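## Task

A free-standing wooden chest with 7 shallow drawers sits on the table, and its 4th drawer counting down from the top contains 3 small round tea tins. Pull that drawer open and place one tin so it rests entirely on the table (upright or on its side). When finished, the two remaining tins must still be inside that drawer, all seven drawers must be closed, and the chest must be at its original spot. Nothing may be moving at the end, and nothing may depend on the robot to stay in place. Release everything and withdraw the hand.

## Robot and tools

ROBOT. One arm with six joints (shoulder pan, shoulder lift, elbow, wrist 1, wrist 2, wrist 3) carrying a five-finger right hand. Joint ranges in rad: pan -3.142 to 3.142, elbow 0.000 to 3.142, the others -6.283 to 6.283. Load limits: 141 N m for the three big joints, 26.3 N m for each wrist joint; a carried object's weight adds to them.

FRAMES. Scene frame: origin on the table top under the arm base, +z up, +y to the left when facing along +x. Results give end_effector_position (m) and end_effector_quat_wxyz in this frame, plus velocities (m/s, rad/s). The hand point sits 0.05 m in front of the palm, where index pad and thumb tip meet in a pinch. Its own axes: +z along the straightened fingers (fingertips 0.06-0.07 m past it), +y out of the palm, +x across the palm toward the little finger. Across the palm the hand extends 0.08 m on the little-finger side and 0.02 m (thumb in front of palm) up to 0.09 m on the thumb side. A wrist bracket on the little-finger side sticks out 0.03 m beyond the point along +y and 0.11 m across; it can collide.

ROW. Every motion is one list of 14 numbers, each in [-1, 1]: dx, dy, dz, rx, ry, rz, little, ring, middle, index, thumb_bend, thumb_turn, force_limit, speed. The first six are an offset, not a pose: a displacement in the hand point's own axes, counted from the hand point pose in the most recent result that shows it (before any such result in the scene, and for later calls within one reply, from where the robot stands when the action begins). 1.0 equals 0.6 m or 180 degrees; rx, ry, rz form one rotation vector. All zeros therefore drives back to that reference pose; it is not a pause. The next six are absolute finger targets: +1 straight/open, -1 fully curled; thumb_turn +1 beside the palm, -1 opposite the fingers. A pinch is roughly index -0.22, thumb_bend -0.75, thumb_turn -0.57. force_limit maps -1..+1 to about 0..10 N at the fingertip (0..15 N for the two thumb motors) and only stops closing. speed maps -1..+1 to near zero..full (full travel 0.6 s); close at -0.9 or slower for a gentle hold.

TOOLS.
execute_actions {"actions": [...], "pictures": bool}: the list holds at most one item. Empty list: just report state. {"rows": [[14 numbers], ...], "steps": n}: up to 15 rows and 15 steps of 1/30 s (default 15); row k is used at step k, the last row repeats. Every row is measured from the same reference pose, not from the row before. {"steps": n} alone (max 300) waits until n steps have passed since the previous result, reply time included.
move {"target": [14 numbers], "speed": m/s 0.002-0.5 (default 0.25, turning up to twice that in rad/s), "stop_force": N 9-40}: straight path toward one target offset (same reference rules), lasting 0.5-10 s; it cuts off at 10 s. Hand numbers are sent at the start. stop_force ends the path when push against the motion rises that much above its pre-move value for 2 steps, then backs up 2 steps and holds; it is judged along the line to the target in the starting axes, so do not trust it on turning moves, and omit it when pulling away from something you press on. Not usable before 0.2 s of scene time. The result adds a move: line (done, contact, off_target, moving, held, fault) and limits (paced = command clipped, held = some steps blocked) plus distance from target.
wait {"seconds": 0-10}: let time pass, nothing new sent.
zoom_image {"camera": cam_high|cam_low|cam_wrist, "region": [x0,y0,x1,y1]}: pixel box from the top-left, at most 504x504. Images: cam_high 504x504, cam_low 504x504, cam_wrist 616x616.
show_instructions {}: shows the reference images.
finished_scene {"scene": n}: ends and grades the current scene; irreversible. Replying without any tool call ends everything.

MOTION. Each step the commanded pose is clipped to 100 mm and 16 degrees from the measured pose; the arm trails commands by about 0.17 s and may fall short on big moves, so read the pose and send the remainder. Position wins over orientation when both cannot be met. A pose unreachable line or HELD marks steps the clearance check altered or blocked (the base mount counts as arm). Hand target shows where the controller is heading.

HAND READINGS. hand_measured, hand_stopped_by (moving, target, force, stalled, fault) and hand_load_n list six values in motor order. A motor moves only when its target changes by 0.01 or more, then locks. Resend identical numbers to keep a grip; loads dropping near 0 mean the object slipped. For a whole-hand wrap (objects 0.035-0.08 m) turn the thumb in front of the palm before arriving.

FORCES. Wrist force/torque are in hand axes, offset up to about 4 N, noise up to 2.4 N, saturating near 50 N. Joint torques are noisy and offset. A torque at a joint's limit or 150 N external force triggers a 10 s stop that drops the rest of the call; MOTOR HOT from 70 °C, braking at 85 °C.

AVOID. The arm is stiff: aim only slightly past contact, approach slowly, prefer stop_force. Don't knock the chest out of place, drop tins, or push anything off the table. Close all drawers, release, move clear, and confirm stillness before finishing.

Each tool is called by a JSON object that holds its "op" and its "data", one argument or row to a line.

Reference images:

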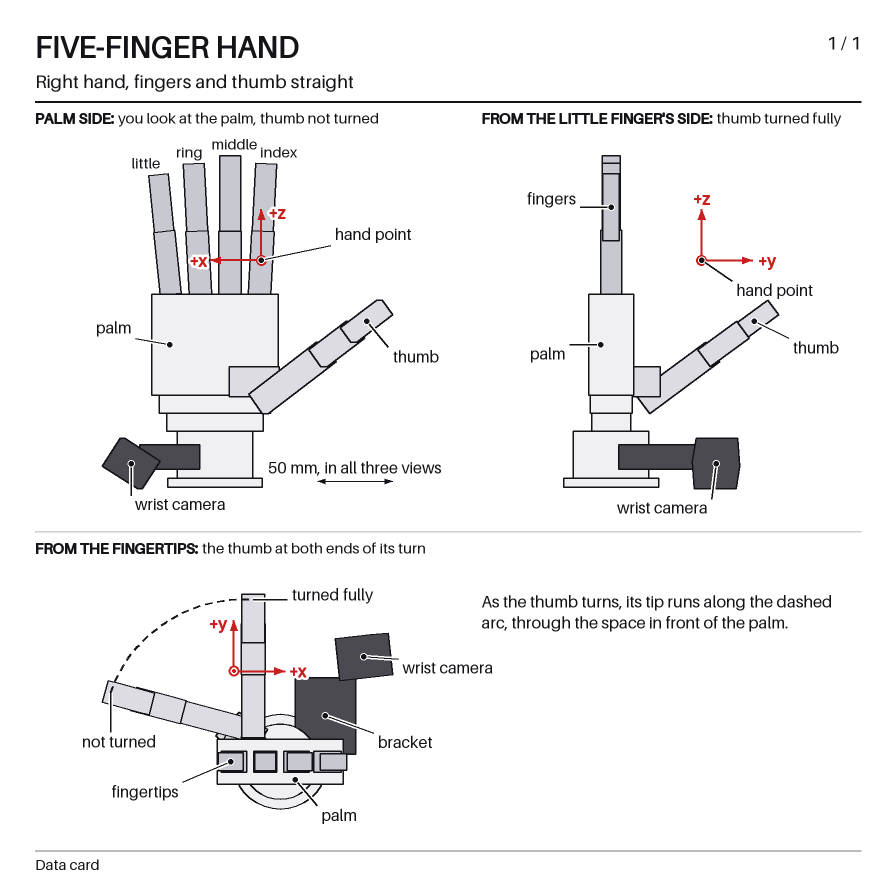

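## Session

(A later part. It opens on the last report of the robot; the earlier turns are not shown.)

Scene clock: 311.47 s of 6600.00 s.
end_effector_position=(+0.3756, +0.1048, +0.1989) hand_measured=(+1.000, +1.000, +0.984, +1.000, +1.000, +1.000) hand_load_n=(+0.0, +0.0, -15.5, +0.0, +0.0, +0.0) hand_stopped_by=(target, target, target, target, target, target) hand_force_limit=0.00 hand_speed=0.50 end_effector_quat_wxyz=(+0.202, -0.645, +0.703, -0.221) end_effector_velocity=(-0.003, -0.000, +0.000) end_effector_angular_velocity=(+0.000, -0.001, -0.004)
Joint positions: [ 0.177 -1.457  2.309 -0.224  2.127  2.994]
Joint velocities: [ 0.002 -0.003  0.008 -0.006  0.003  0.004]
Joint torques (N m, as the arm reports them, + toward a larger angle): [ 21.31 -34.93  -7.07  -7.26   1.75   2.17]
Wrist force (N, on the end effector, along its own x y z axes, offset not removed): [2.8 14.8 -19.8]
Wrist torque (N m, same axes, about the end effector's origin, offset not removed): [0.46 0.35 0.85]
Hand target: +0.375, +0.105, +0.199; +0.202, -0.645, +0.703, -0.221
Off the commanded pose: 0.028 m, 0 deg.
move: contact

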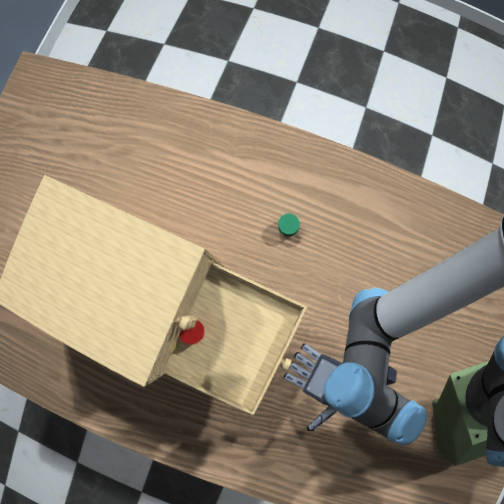

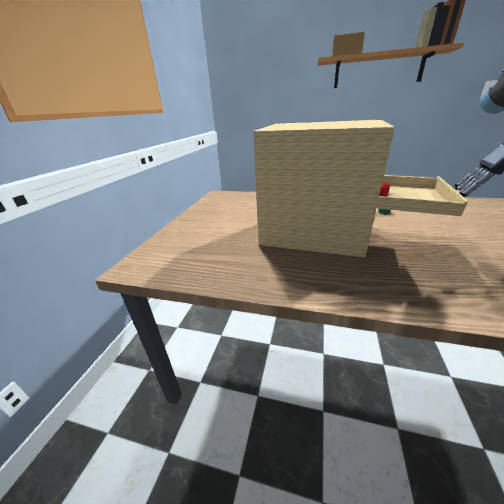

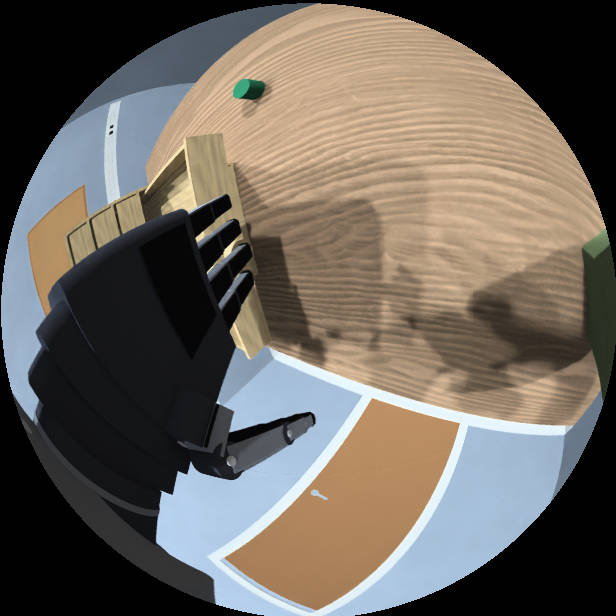

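{"op": "move", "data": {
  "target": [0,0.0136,-0.0095,0,0,0,1,1,1,1,1,1,0,0.5],
  "speed": 0.03
}}

{"op": "move", "data": {
  "target": [0,0.0134,0.019,0,0,0,1,1,1,1,1,1,0,0.5],
  "speed": 0.03
}}

{"op": "zoom_image", "data": {
  "camera": "cam_low",
  "region": [404, 140, 504, 240]
}}

{"op": "zoom_image", "data": {
  "camera": "cam_high",
  "region": [150, 240, 330, 420]
}}

Scene clock: 314.77 s of 6600.00 s.
end_effector_position=(+0.3660, +0.1056, +0.1989) hand_measured=(+1.000, +1.000, +0.988, +1.000, +1.000, +1.000) hand_load_n=(+0.0, +0.0, +0.0, +0.0, +0.0, +0.0) hand_stopped_by=(target, target, target, target, target, target) hand_force_limit=0.00 hand_speed=0.50 end_effector_quat_wxyz=(+0.202, -0.645, +0.703, -0.221) end_effector_velocity=(-0.001, +0.000, +0.000) end_effector_angular_velocity=(-0.000, -0.001, -0.001)
Joint positions: [ 0.185 -1.464  2.332 -0.235  2.134  3.   ]
Joint velocities: [ 0.001 -0.001  0.004 -0.003  0.002  0.001]
Joint torques (N m, as the arm reports them, + toward a larger angle): [ 24.37 -31.92   5.65  -1.29   2.22   1.81]
Wrist force (N, on the end effector, along its own x y z axes, offset not removed): [0.9 0.6 -1.2]
Wrist torque (N m, same axes, about the end effector's origin, offset not removed): [0.28 0.07 0.36]
Hand target: +0.366, +0.106, +0.199; +0.202, -0.645, +0.703, -0.221
Off the commanded pose: 0.000 m, 0 deg.
move: done

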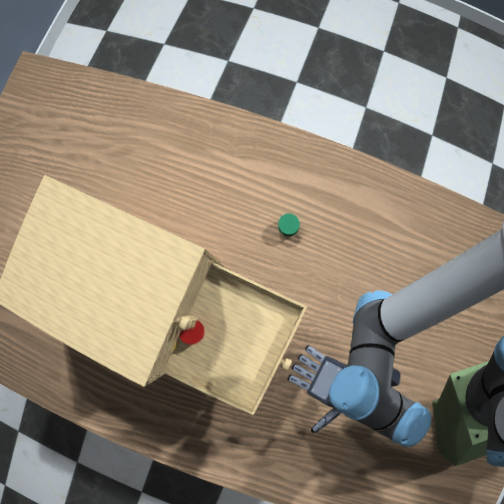

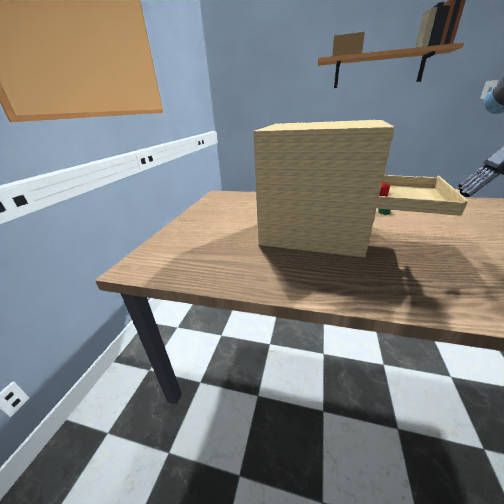

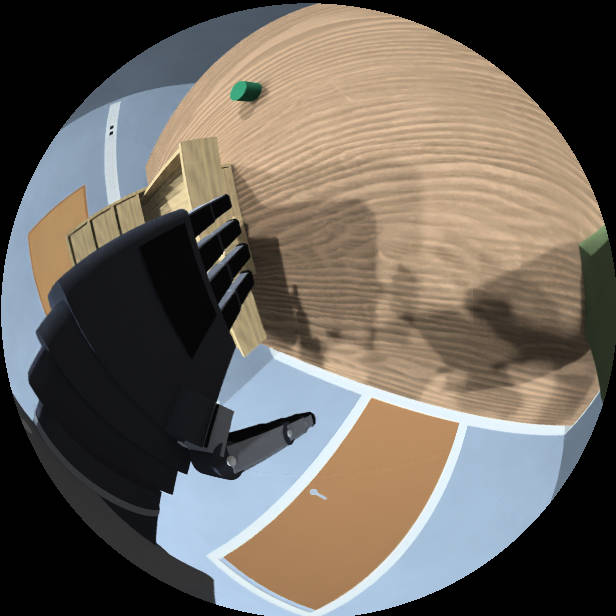

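Scene clock: 315.57 s of 6600.00 s.
end_effector_position=(+0.3659, +0.1056, +0.1853) hand_measured=(+1.000, +1.000, +0.988, +1.000, +1.000, +1.000) hand_load_n=(+0.0, +0.0, +0.0, +0.0, +0.0, +0.0) hand_stopped_by=(target, target, target, target, target, target) hand_force_limit=0.00 hand_speed=0.50 end_effector_quat_wxyz=(+0.202, -0.645, +0.703, -0.221) end_effector_velocity=(-0.000, -0.000, -0.003) end_effector_angular_velocity=(-0.001, +0.001, +0.000)
Joint positions: [ 0.157 -1.441  2.347 -0.285  2.111  2.98 ]
Joint velocities: [-0.007  0.005  0.004 -0.01  -0.005 -0.005]
Joint torques (N m, as the arm reports them, + toward a larger angle): [-0.65 -7.59  7.66 -1.22 -3.03 -1.72]
Wrist force (N, on the end effector, along its own x y z axes, offset not removed): [1.8 0.9 -1.0]
Wrist torque (N m, same axes, about the end effector's origin, offset not removed): [0.23 0.03 0.30]
Hand target: +0.366, +0.106, +0.185; +0.202, -0.645, +0.703, -0.221
Off the commanded pose: 0.000 m, 0 deg.
move: done

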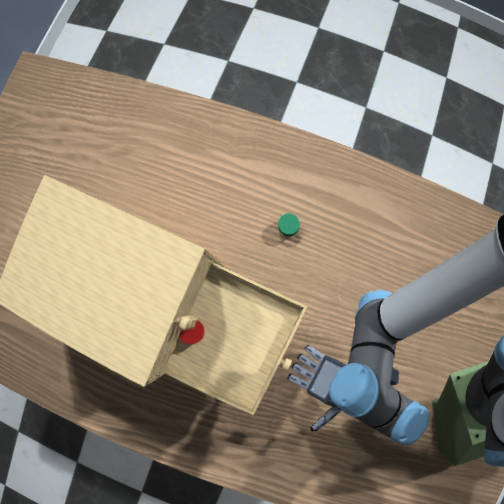

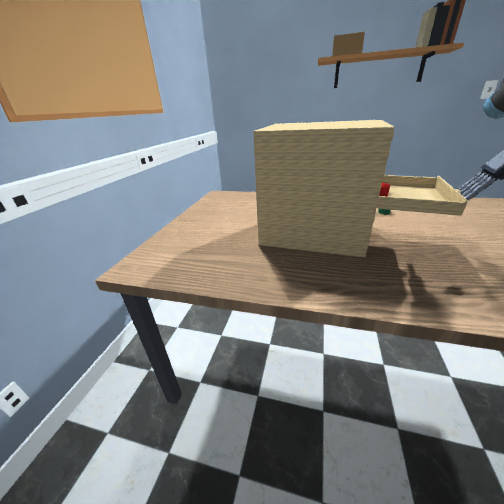

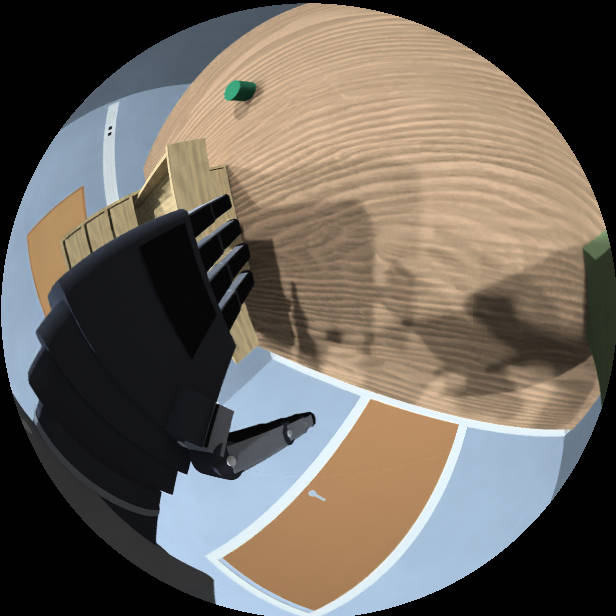

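Region (404, 140, 504, 240) of cam_low's 504x504 image, scaled by 5.040, with more detail than that image has.

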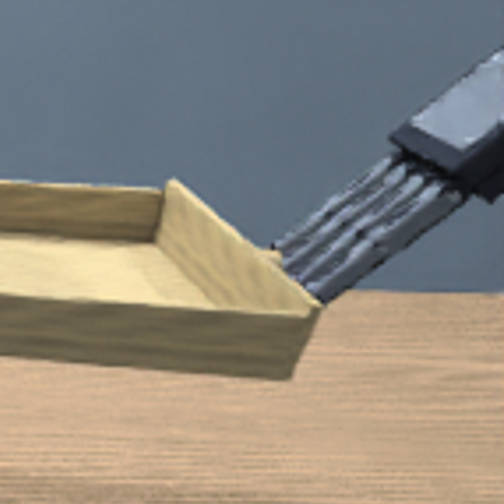

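Region (150, 240, 330, 420) of cam_high's 504x504 image, scaled by 2.800, with more detail than that image has.

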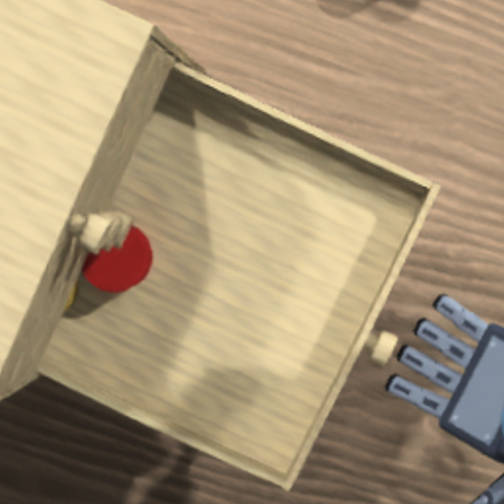

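{"op": "move", "data": {
  "target": [0,-0.0456,0.0217,0,0,0,1,1,1,1,1,1,0,0.5],
  "speed": 0.012,
  "stop_force": 12
}}

{"op": "zoom_image", "data": {
  "camera": "cam_low",
  "region": [380, 140, 480, 240]
}}

Scene clock: 319.90 s of 6600.00 s.
end_effector_position=(+0.3954, +0.1030, +0.1902) hand_measured=(+1.000, +1.000, +0.988, +1.000, +1.000, +1.000) hand_load_n=(+0.0, +0.0, -1.5, +0.0, +0.0, +0.0) hand_stopped_by=(target, target, target, target, target, target) hand_force_limit=0.00 hand_speed=0.50 end_effector_quat_wxyz=(+0.202, -0.645, +0.703, -0.221) end_effector_velocity=(+0.001, -0.000, +0.000) end_effector_angular_velocity=(-0.000, +0.002, +0.002)
Joint positions: [ 0.146 -1.426  2.272 -0.228  2.102  2.973]
Joint velocities: [-0.     0.001 -0.005  0.005 -0.001 -0.001]
Joint torques (N m, as the arm reports them, + toward a larger angle): [  0.78 -10.01 -24.88   2.26  -2.89  -1.76]
Wrist force (N, on the end effector, along its own x y z axes, offset not removed): [0.6 1.9 -2.0]
Wrist torque (N m, same axes, about the end effector's origin, offset not removed): [0.11 0.25 0.23]
Hand target: +0.396, +0.103, +0.190; +0.202, -0.645, +0.703, -0.221
Off the commanded pose: 0.000 m, 0 deg.
move: done

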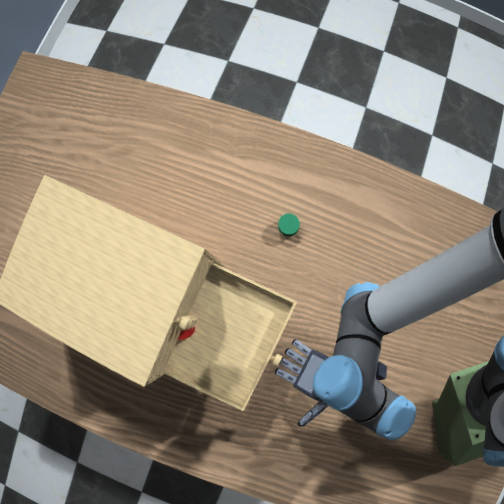

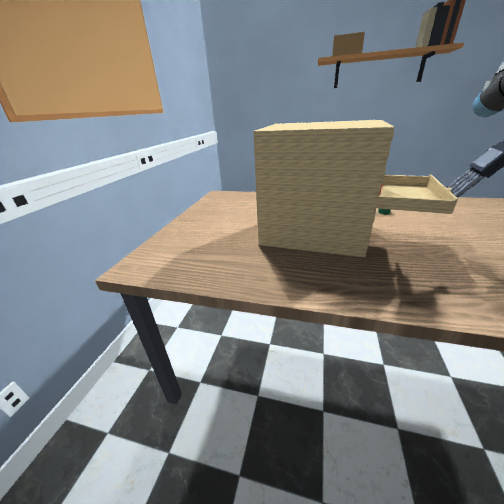

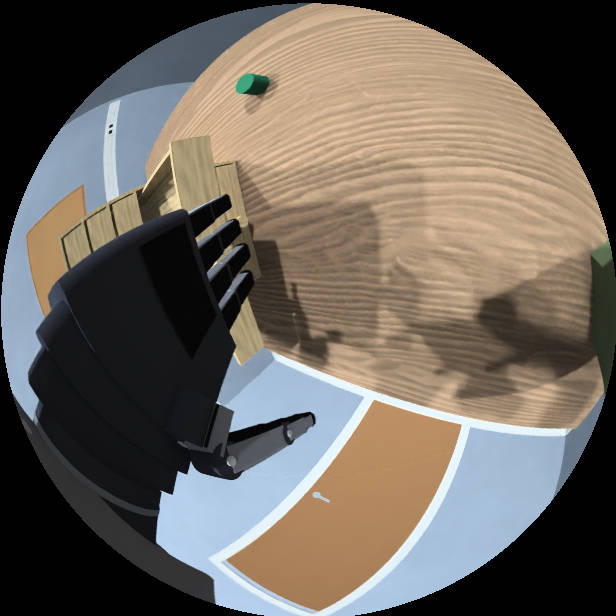

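Region (380, 140, 480, 240) of cam_low's 504x504 image, scaled by 5.040, with more detail than that image has.

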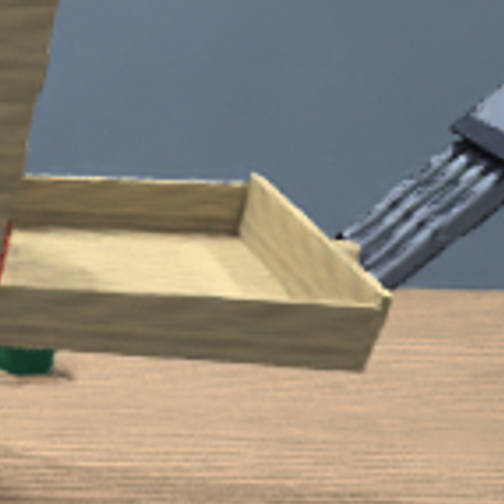

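{"op": "move", "data": {
  "target": [0,-0.226,0.156,0,0,0,1,1,1,1,1,1,0,0.5],
  "speed": 0.04,
  "stop_force": 13
}}

{"op": "zoom_image", "data": {
  "camera": "cam_high",
  "region": [140, 240, 280, 380]
}}

{"op": "zoom_image", "data": {
  "camera": "cam_low",
  "region": [350, 140, 450, 240]
}}

Scene clock: 325.73 s of 6600.00 s.
end_effector_position=(+0.5592, +0.0885, +0.1912) hand_measured=(+1.000, +1.000, +0.988, +1.000, +1.000, +1.000) hand_load_n=(+0.0, +0.0, -1.5, +0.0, +0.0, +0.0) hand_stopped_by=(target, target, target, target, target, target) hand_force_limit=0.00 hand_speed=0.50 end_effector_quat_wxyz=(+0.202, -0.645, +0.703, -0.221) end_effector_velocity=(+0.002, +0.000, -0.000) end_effector_angular_velocity=(+0.000, +0.001, +0.002)
Joint positions: [ 0.078 -1.24   1.83   0.006  2.046  2.929]
Joint velocities: [ 0.     0.004 -0.007  0.005 -0.    -0.   ]
Joint torques (N m, as the arm reports them, + toward a larger angle): [  5.64 -19.19 -24.96   2.52  -2.88  -1.87]
Wrist force (N, on the end effector, along its own x y z axes, offset not removed): [1.9 1.5 2.2]
Wrist torque (N m, same axes, about the end effector's origin, offset not removed): [-0.15 -0.13 0.35]
Hand target: +0.559, +0.088, +0.191; +0.202, -0.645, +0.703, -0.221
Off the commanded pose: 0.000 m, 0 deg.
move: done

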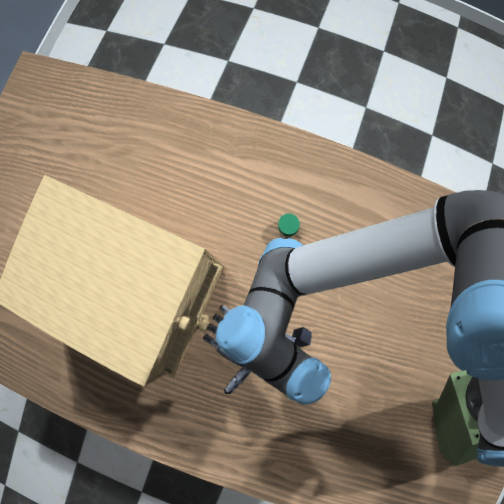

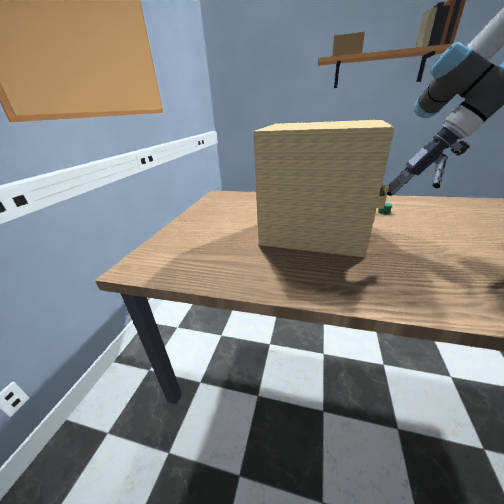

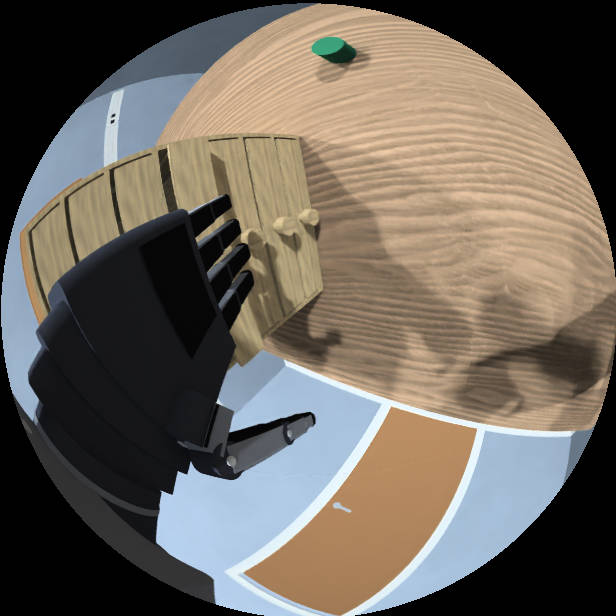

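Region (140, 240, 280, 380) of cam_high's 504x504 image, scaled by 3.600, with more detail than that image has.

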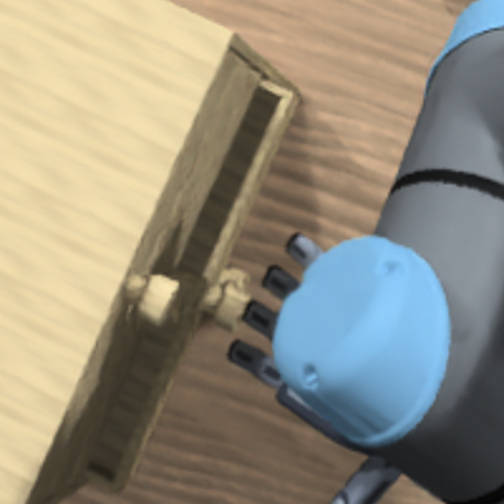

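Region (350, 140, 450, 240) of cam_low's 504x504 image, scaled by 5.040, with more detail than that image has.

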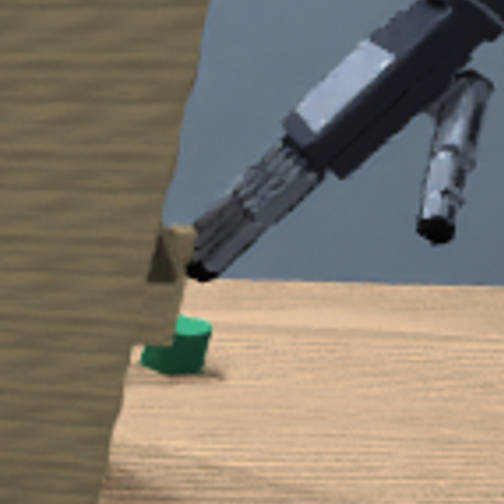

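{"op": "move", "data": {
  "target": [0,-0.041,0.0285,0,0,0,1,1,1,1,1,1,0,0.5],
  "speed": 0.008,
  "stop_force": 9
}}

{"op": "zoom_image", "data": {
  "camera": "cam_high",
  "region": [140, 240, 280, 380]
}}

Scene clock: 330.17 s of 6600.00 s.
end_effector_position=(+0.5818, +0.0866, +0.1911) hand_measured=(+1.000, +1.000, +0.986, +1.000, +1.000, +1.000) hand_load_n=(+0.0, +0.0, -8.0, +0.0, +0.0, +0.0) hand_stopped_by=(target, target, target, target, target, target) hand_force_limit=0.00 hand_speed=0.50 end_effector_quat_wxyz=(-0.202, +0.645, -0.703, +0.221) end_effector_velocity=(-0.003, -0.000, -0.001) end_effector_angular_velocity=(-0.000, +0.000, -0.001)
Joint positions: [ 0.073 -1.208  1.761  0.042  2.041  2.925]
Joint velocities: [-0.001 -0.003  0.009 -0.006 -0.     0.   ]
Joint torques (N m, as the arm reports them, + toward a larger angle): [ 12.43 -45.72  -5.44  -4.83  -0.55  -0.06]
Wrist force (N, on the end effector, along its own x y z axes, offset not removed): [-0.8 10.8 -10.6]
Wrist torque (N m, same axes, about the end effector's origin, offset not removed): [0.66 0.37 0.38]
Hand target: +0.582, +0.087, +0.191; -0.202, +0.645, -0.703, +0.221
Off the commanded pose: 0.007 m, 0 deg.
move: contact

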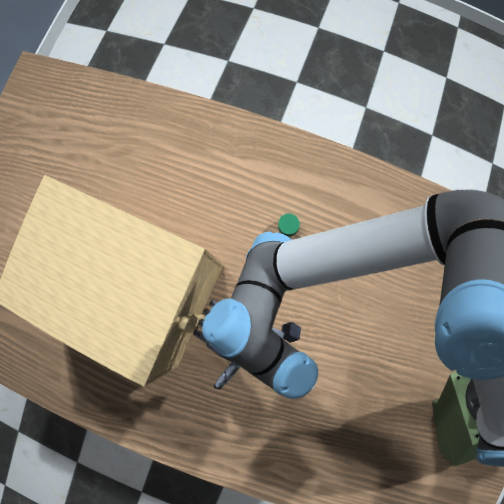

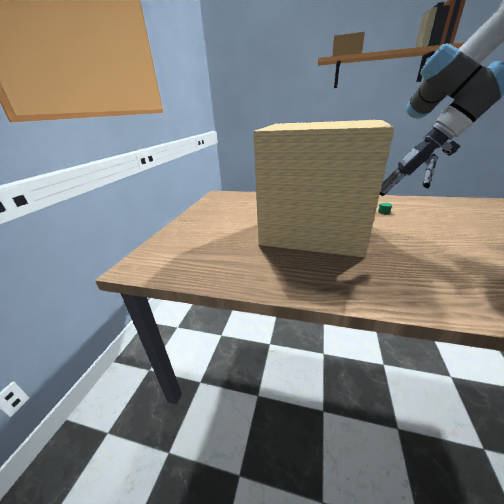

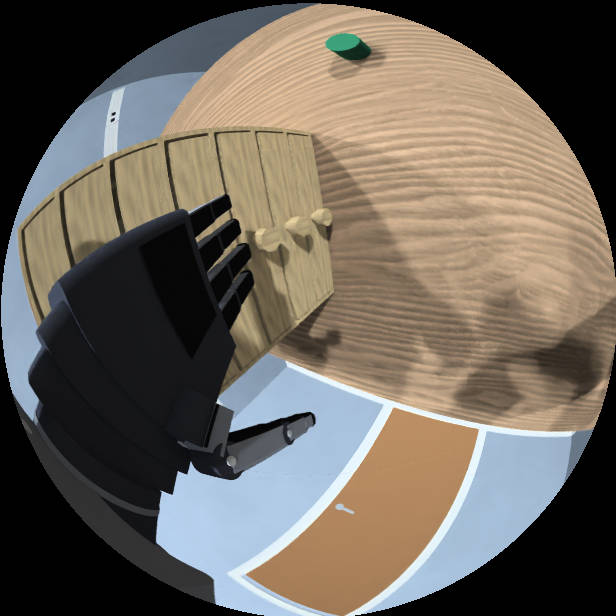

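Region (140, 240, 280, 380) of cam_high's 504x504 image, scaled by 3.600, with more detail than that image has.

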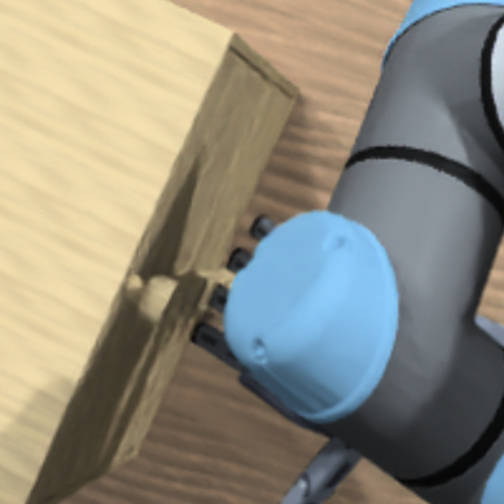

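Drawer looks shut. Backing away to check.

{"op": "move", "data": {
  "target": [0,0.14,-0.2,0,0,0,1,1,1,1,1,1,0,0.5],
  "speed": 0.2
}}

{"op": "zoom_image", "data": {
  "camera": "cam_high",
  "region": [130, 240, 290, 400]
}}

{"op": "zoom_image", "data": {
  "camera": "cam_low",
  "region": [340, 110, 440, 260]
}}

Scene clock: 333.00 s of 6600.00 s.
end_effector_position=(+0.4449, +0.0987, +0.2413) hand_measured=(+1.000, +1.000, +0.988, +1.000, +1.000, +1.000) hand_load_n=(+0.0, +0.0, +0.0, +0.0, +0.0, +0.0) hand_stopped_by=(target, target, target, target, target, target) hand_force_limit=0.00 hand_speed=0.50 end_effector_quat_wxyz=(-0.202, +0.645, -0.703, +0.221) end_effector_velocity=(-0.002, +0.000, +0.001) end_effector_angular_velocity=(-0.001, +0.000, +0.002)
Joint positions: [ 0.201 -1.445  2.091 -0.008  2.146  3.011]
Joint velocities: [ 0.003 -0.004  0.004  0.001  0.002  0.001]
Joint torques (N m, as the arm reports them, + toward a larger angle): [ 27.2  -34.7    2.29   2.81   2.45   1.88]
Wrist force (N, on the end effector, along its own x y z axes, offset not removed): [0.8 2.0 1.3]
Wrist torque (N m, same axes, about the end effector's origin, offset not removed): [0.22 0.26 0.52]
Hand target: +0.445, +0.099, +0.241; -0.202, +0.645, -0.703, +0.221
Off the commanded pose: 0.000 m, 0 deg.
move: done

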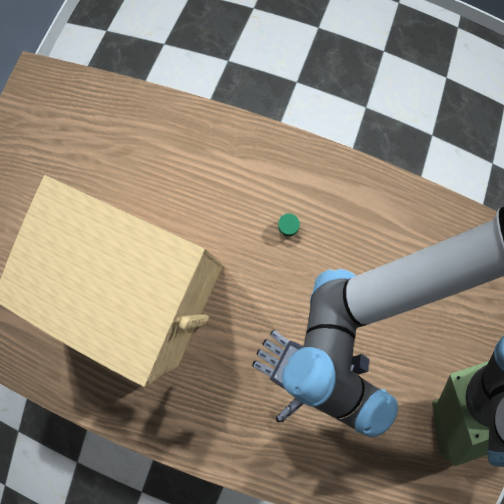

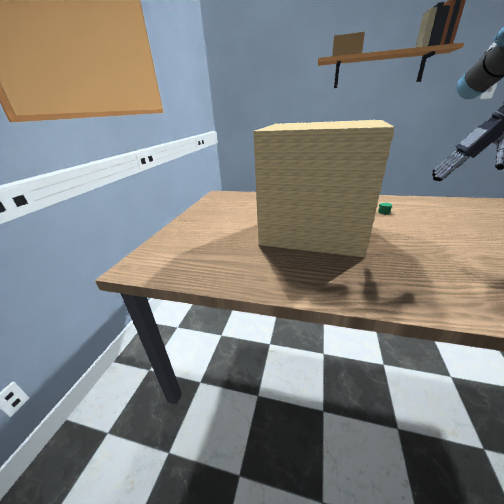

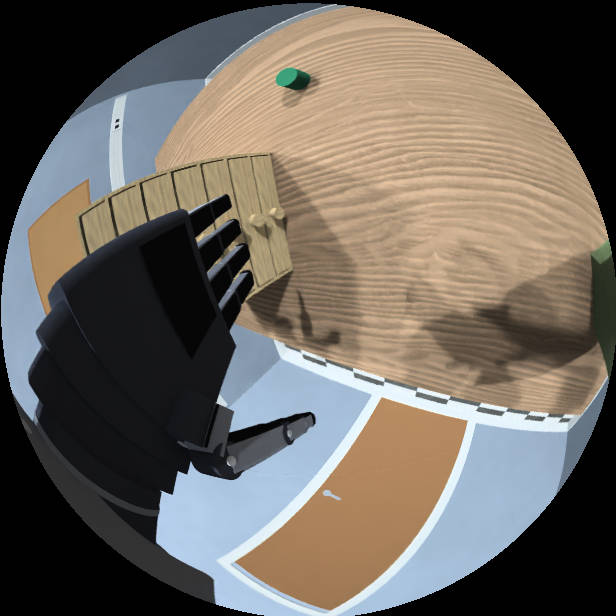

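Region (130, 240, 290, 400) of cam_high's 504x504 image, scaled by 3.150, with more detail than that image has.

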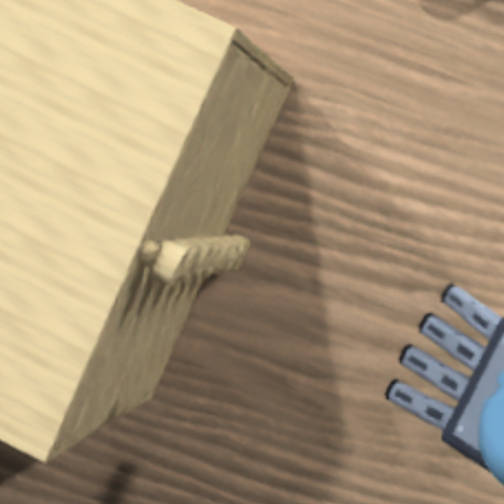

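Region (340, 110, 440, 260) of cam_low's 504x504 image, scaled by 3.360, with more detail than that image has.

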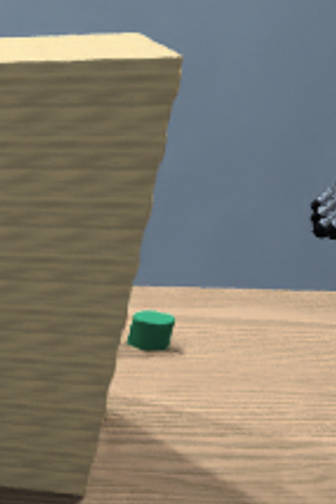

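{"op": "finished_scene", "data": {
  "scene": 1
}}

The scene is finished: the task was done.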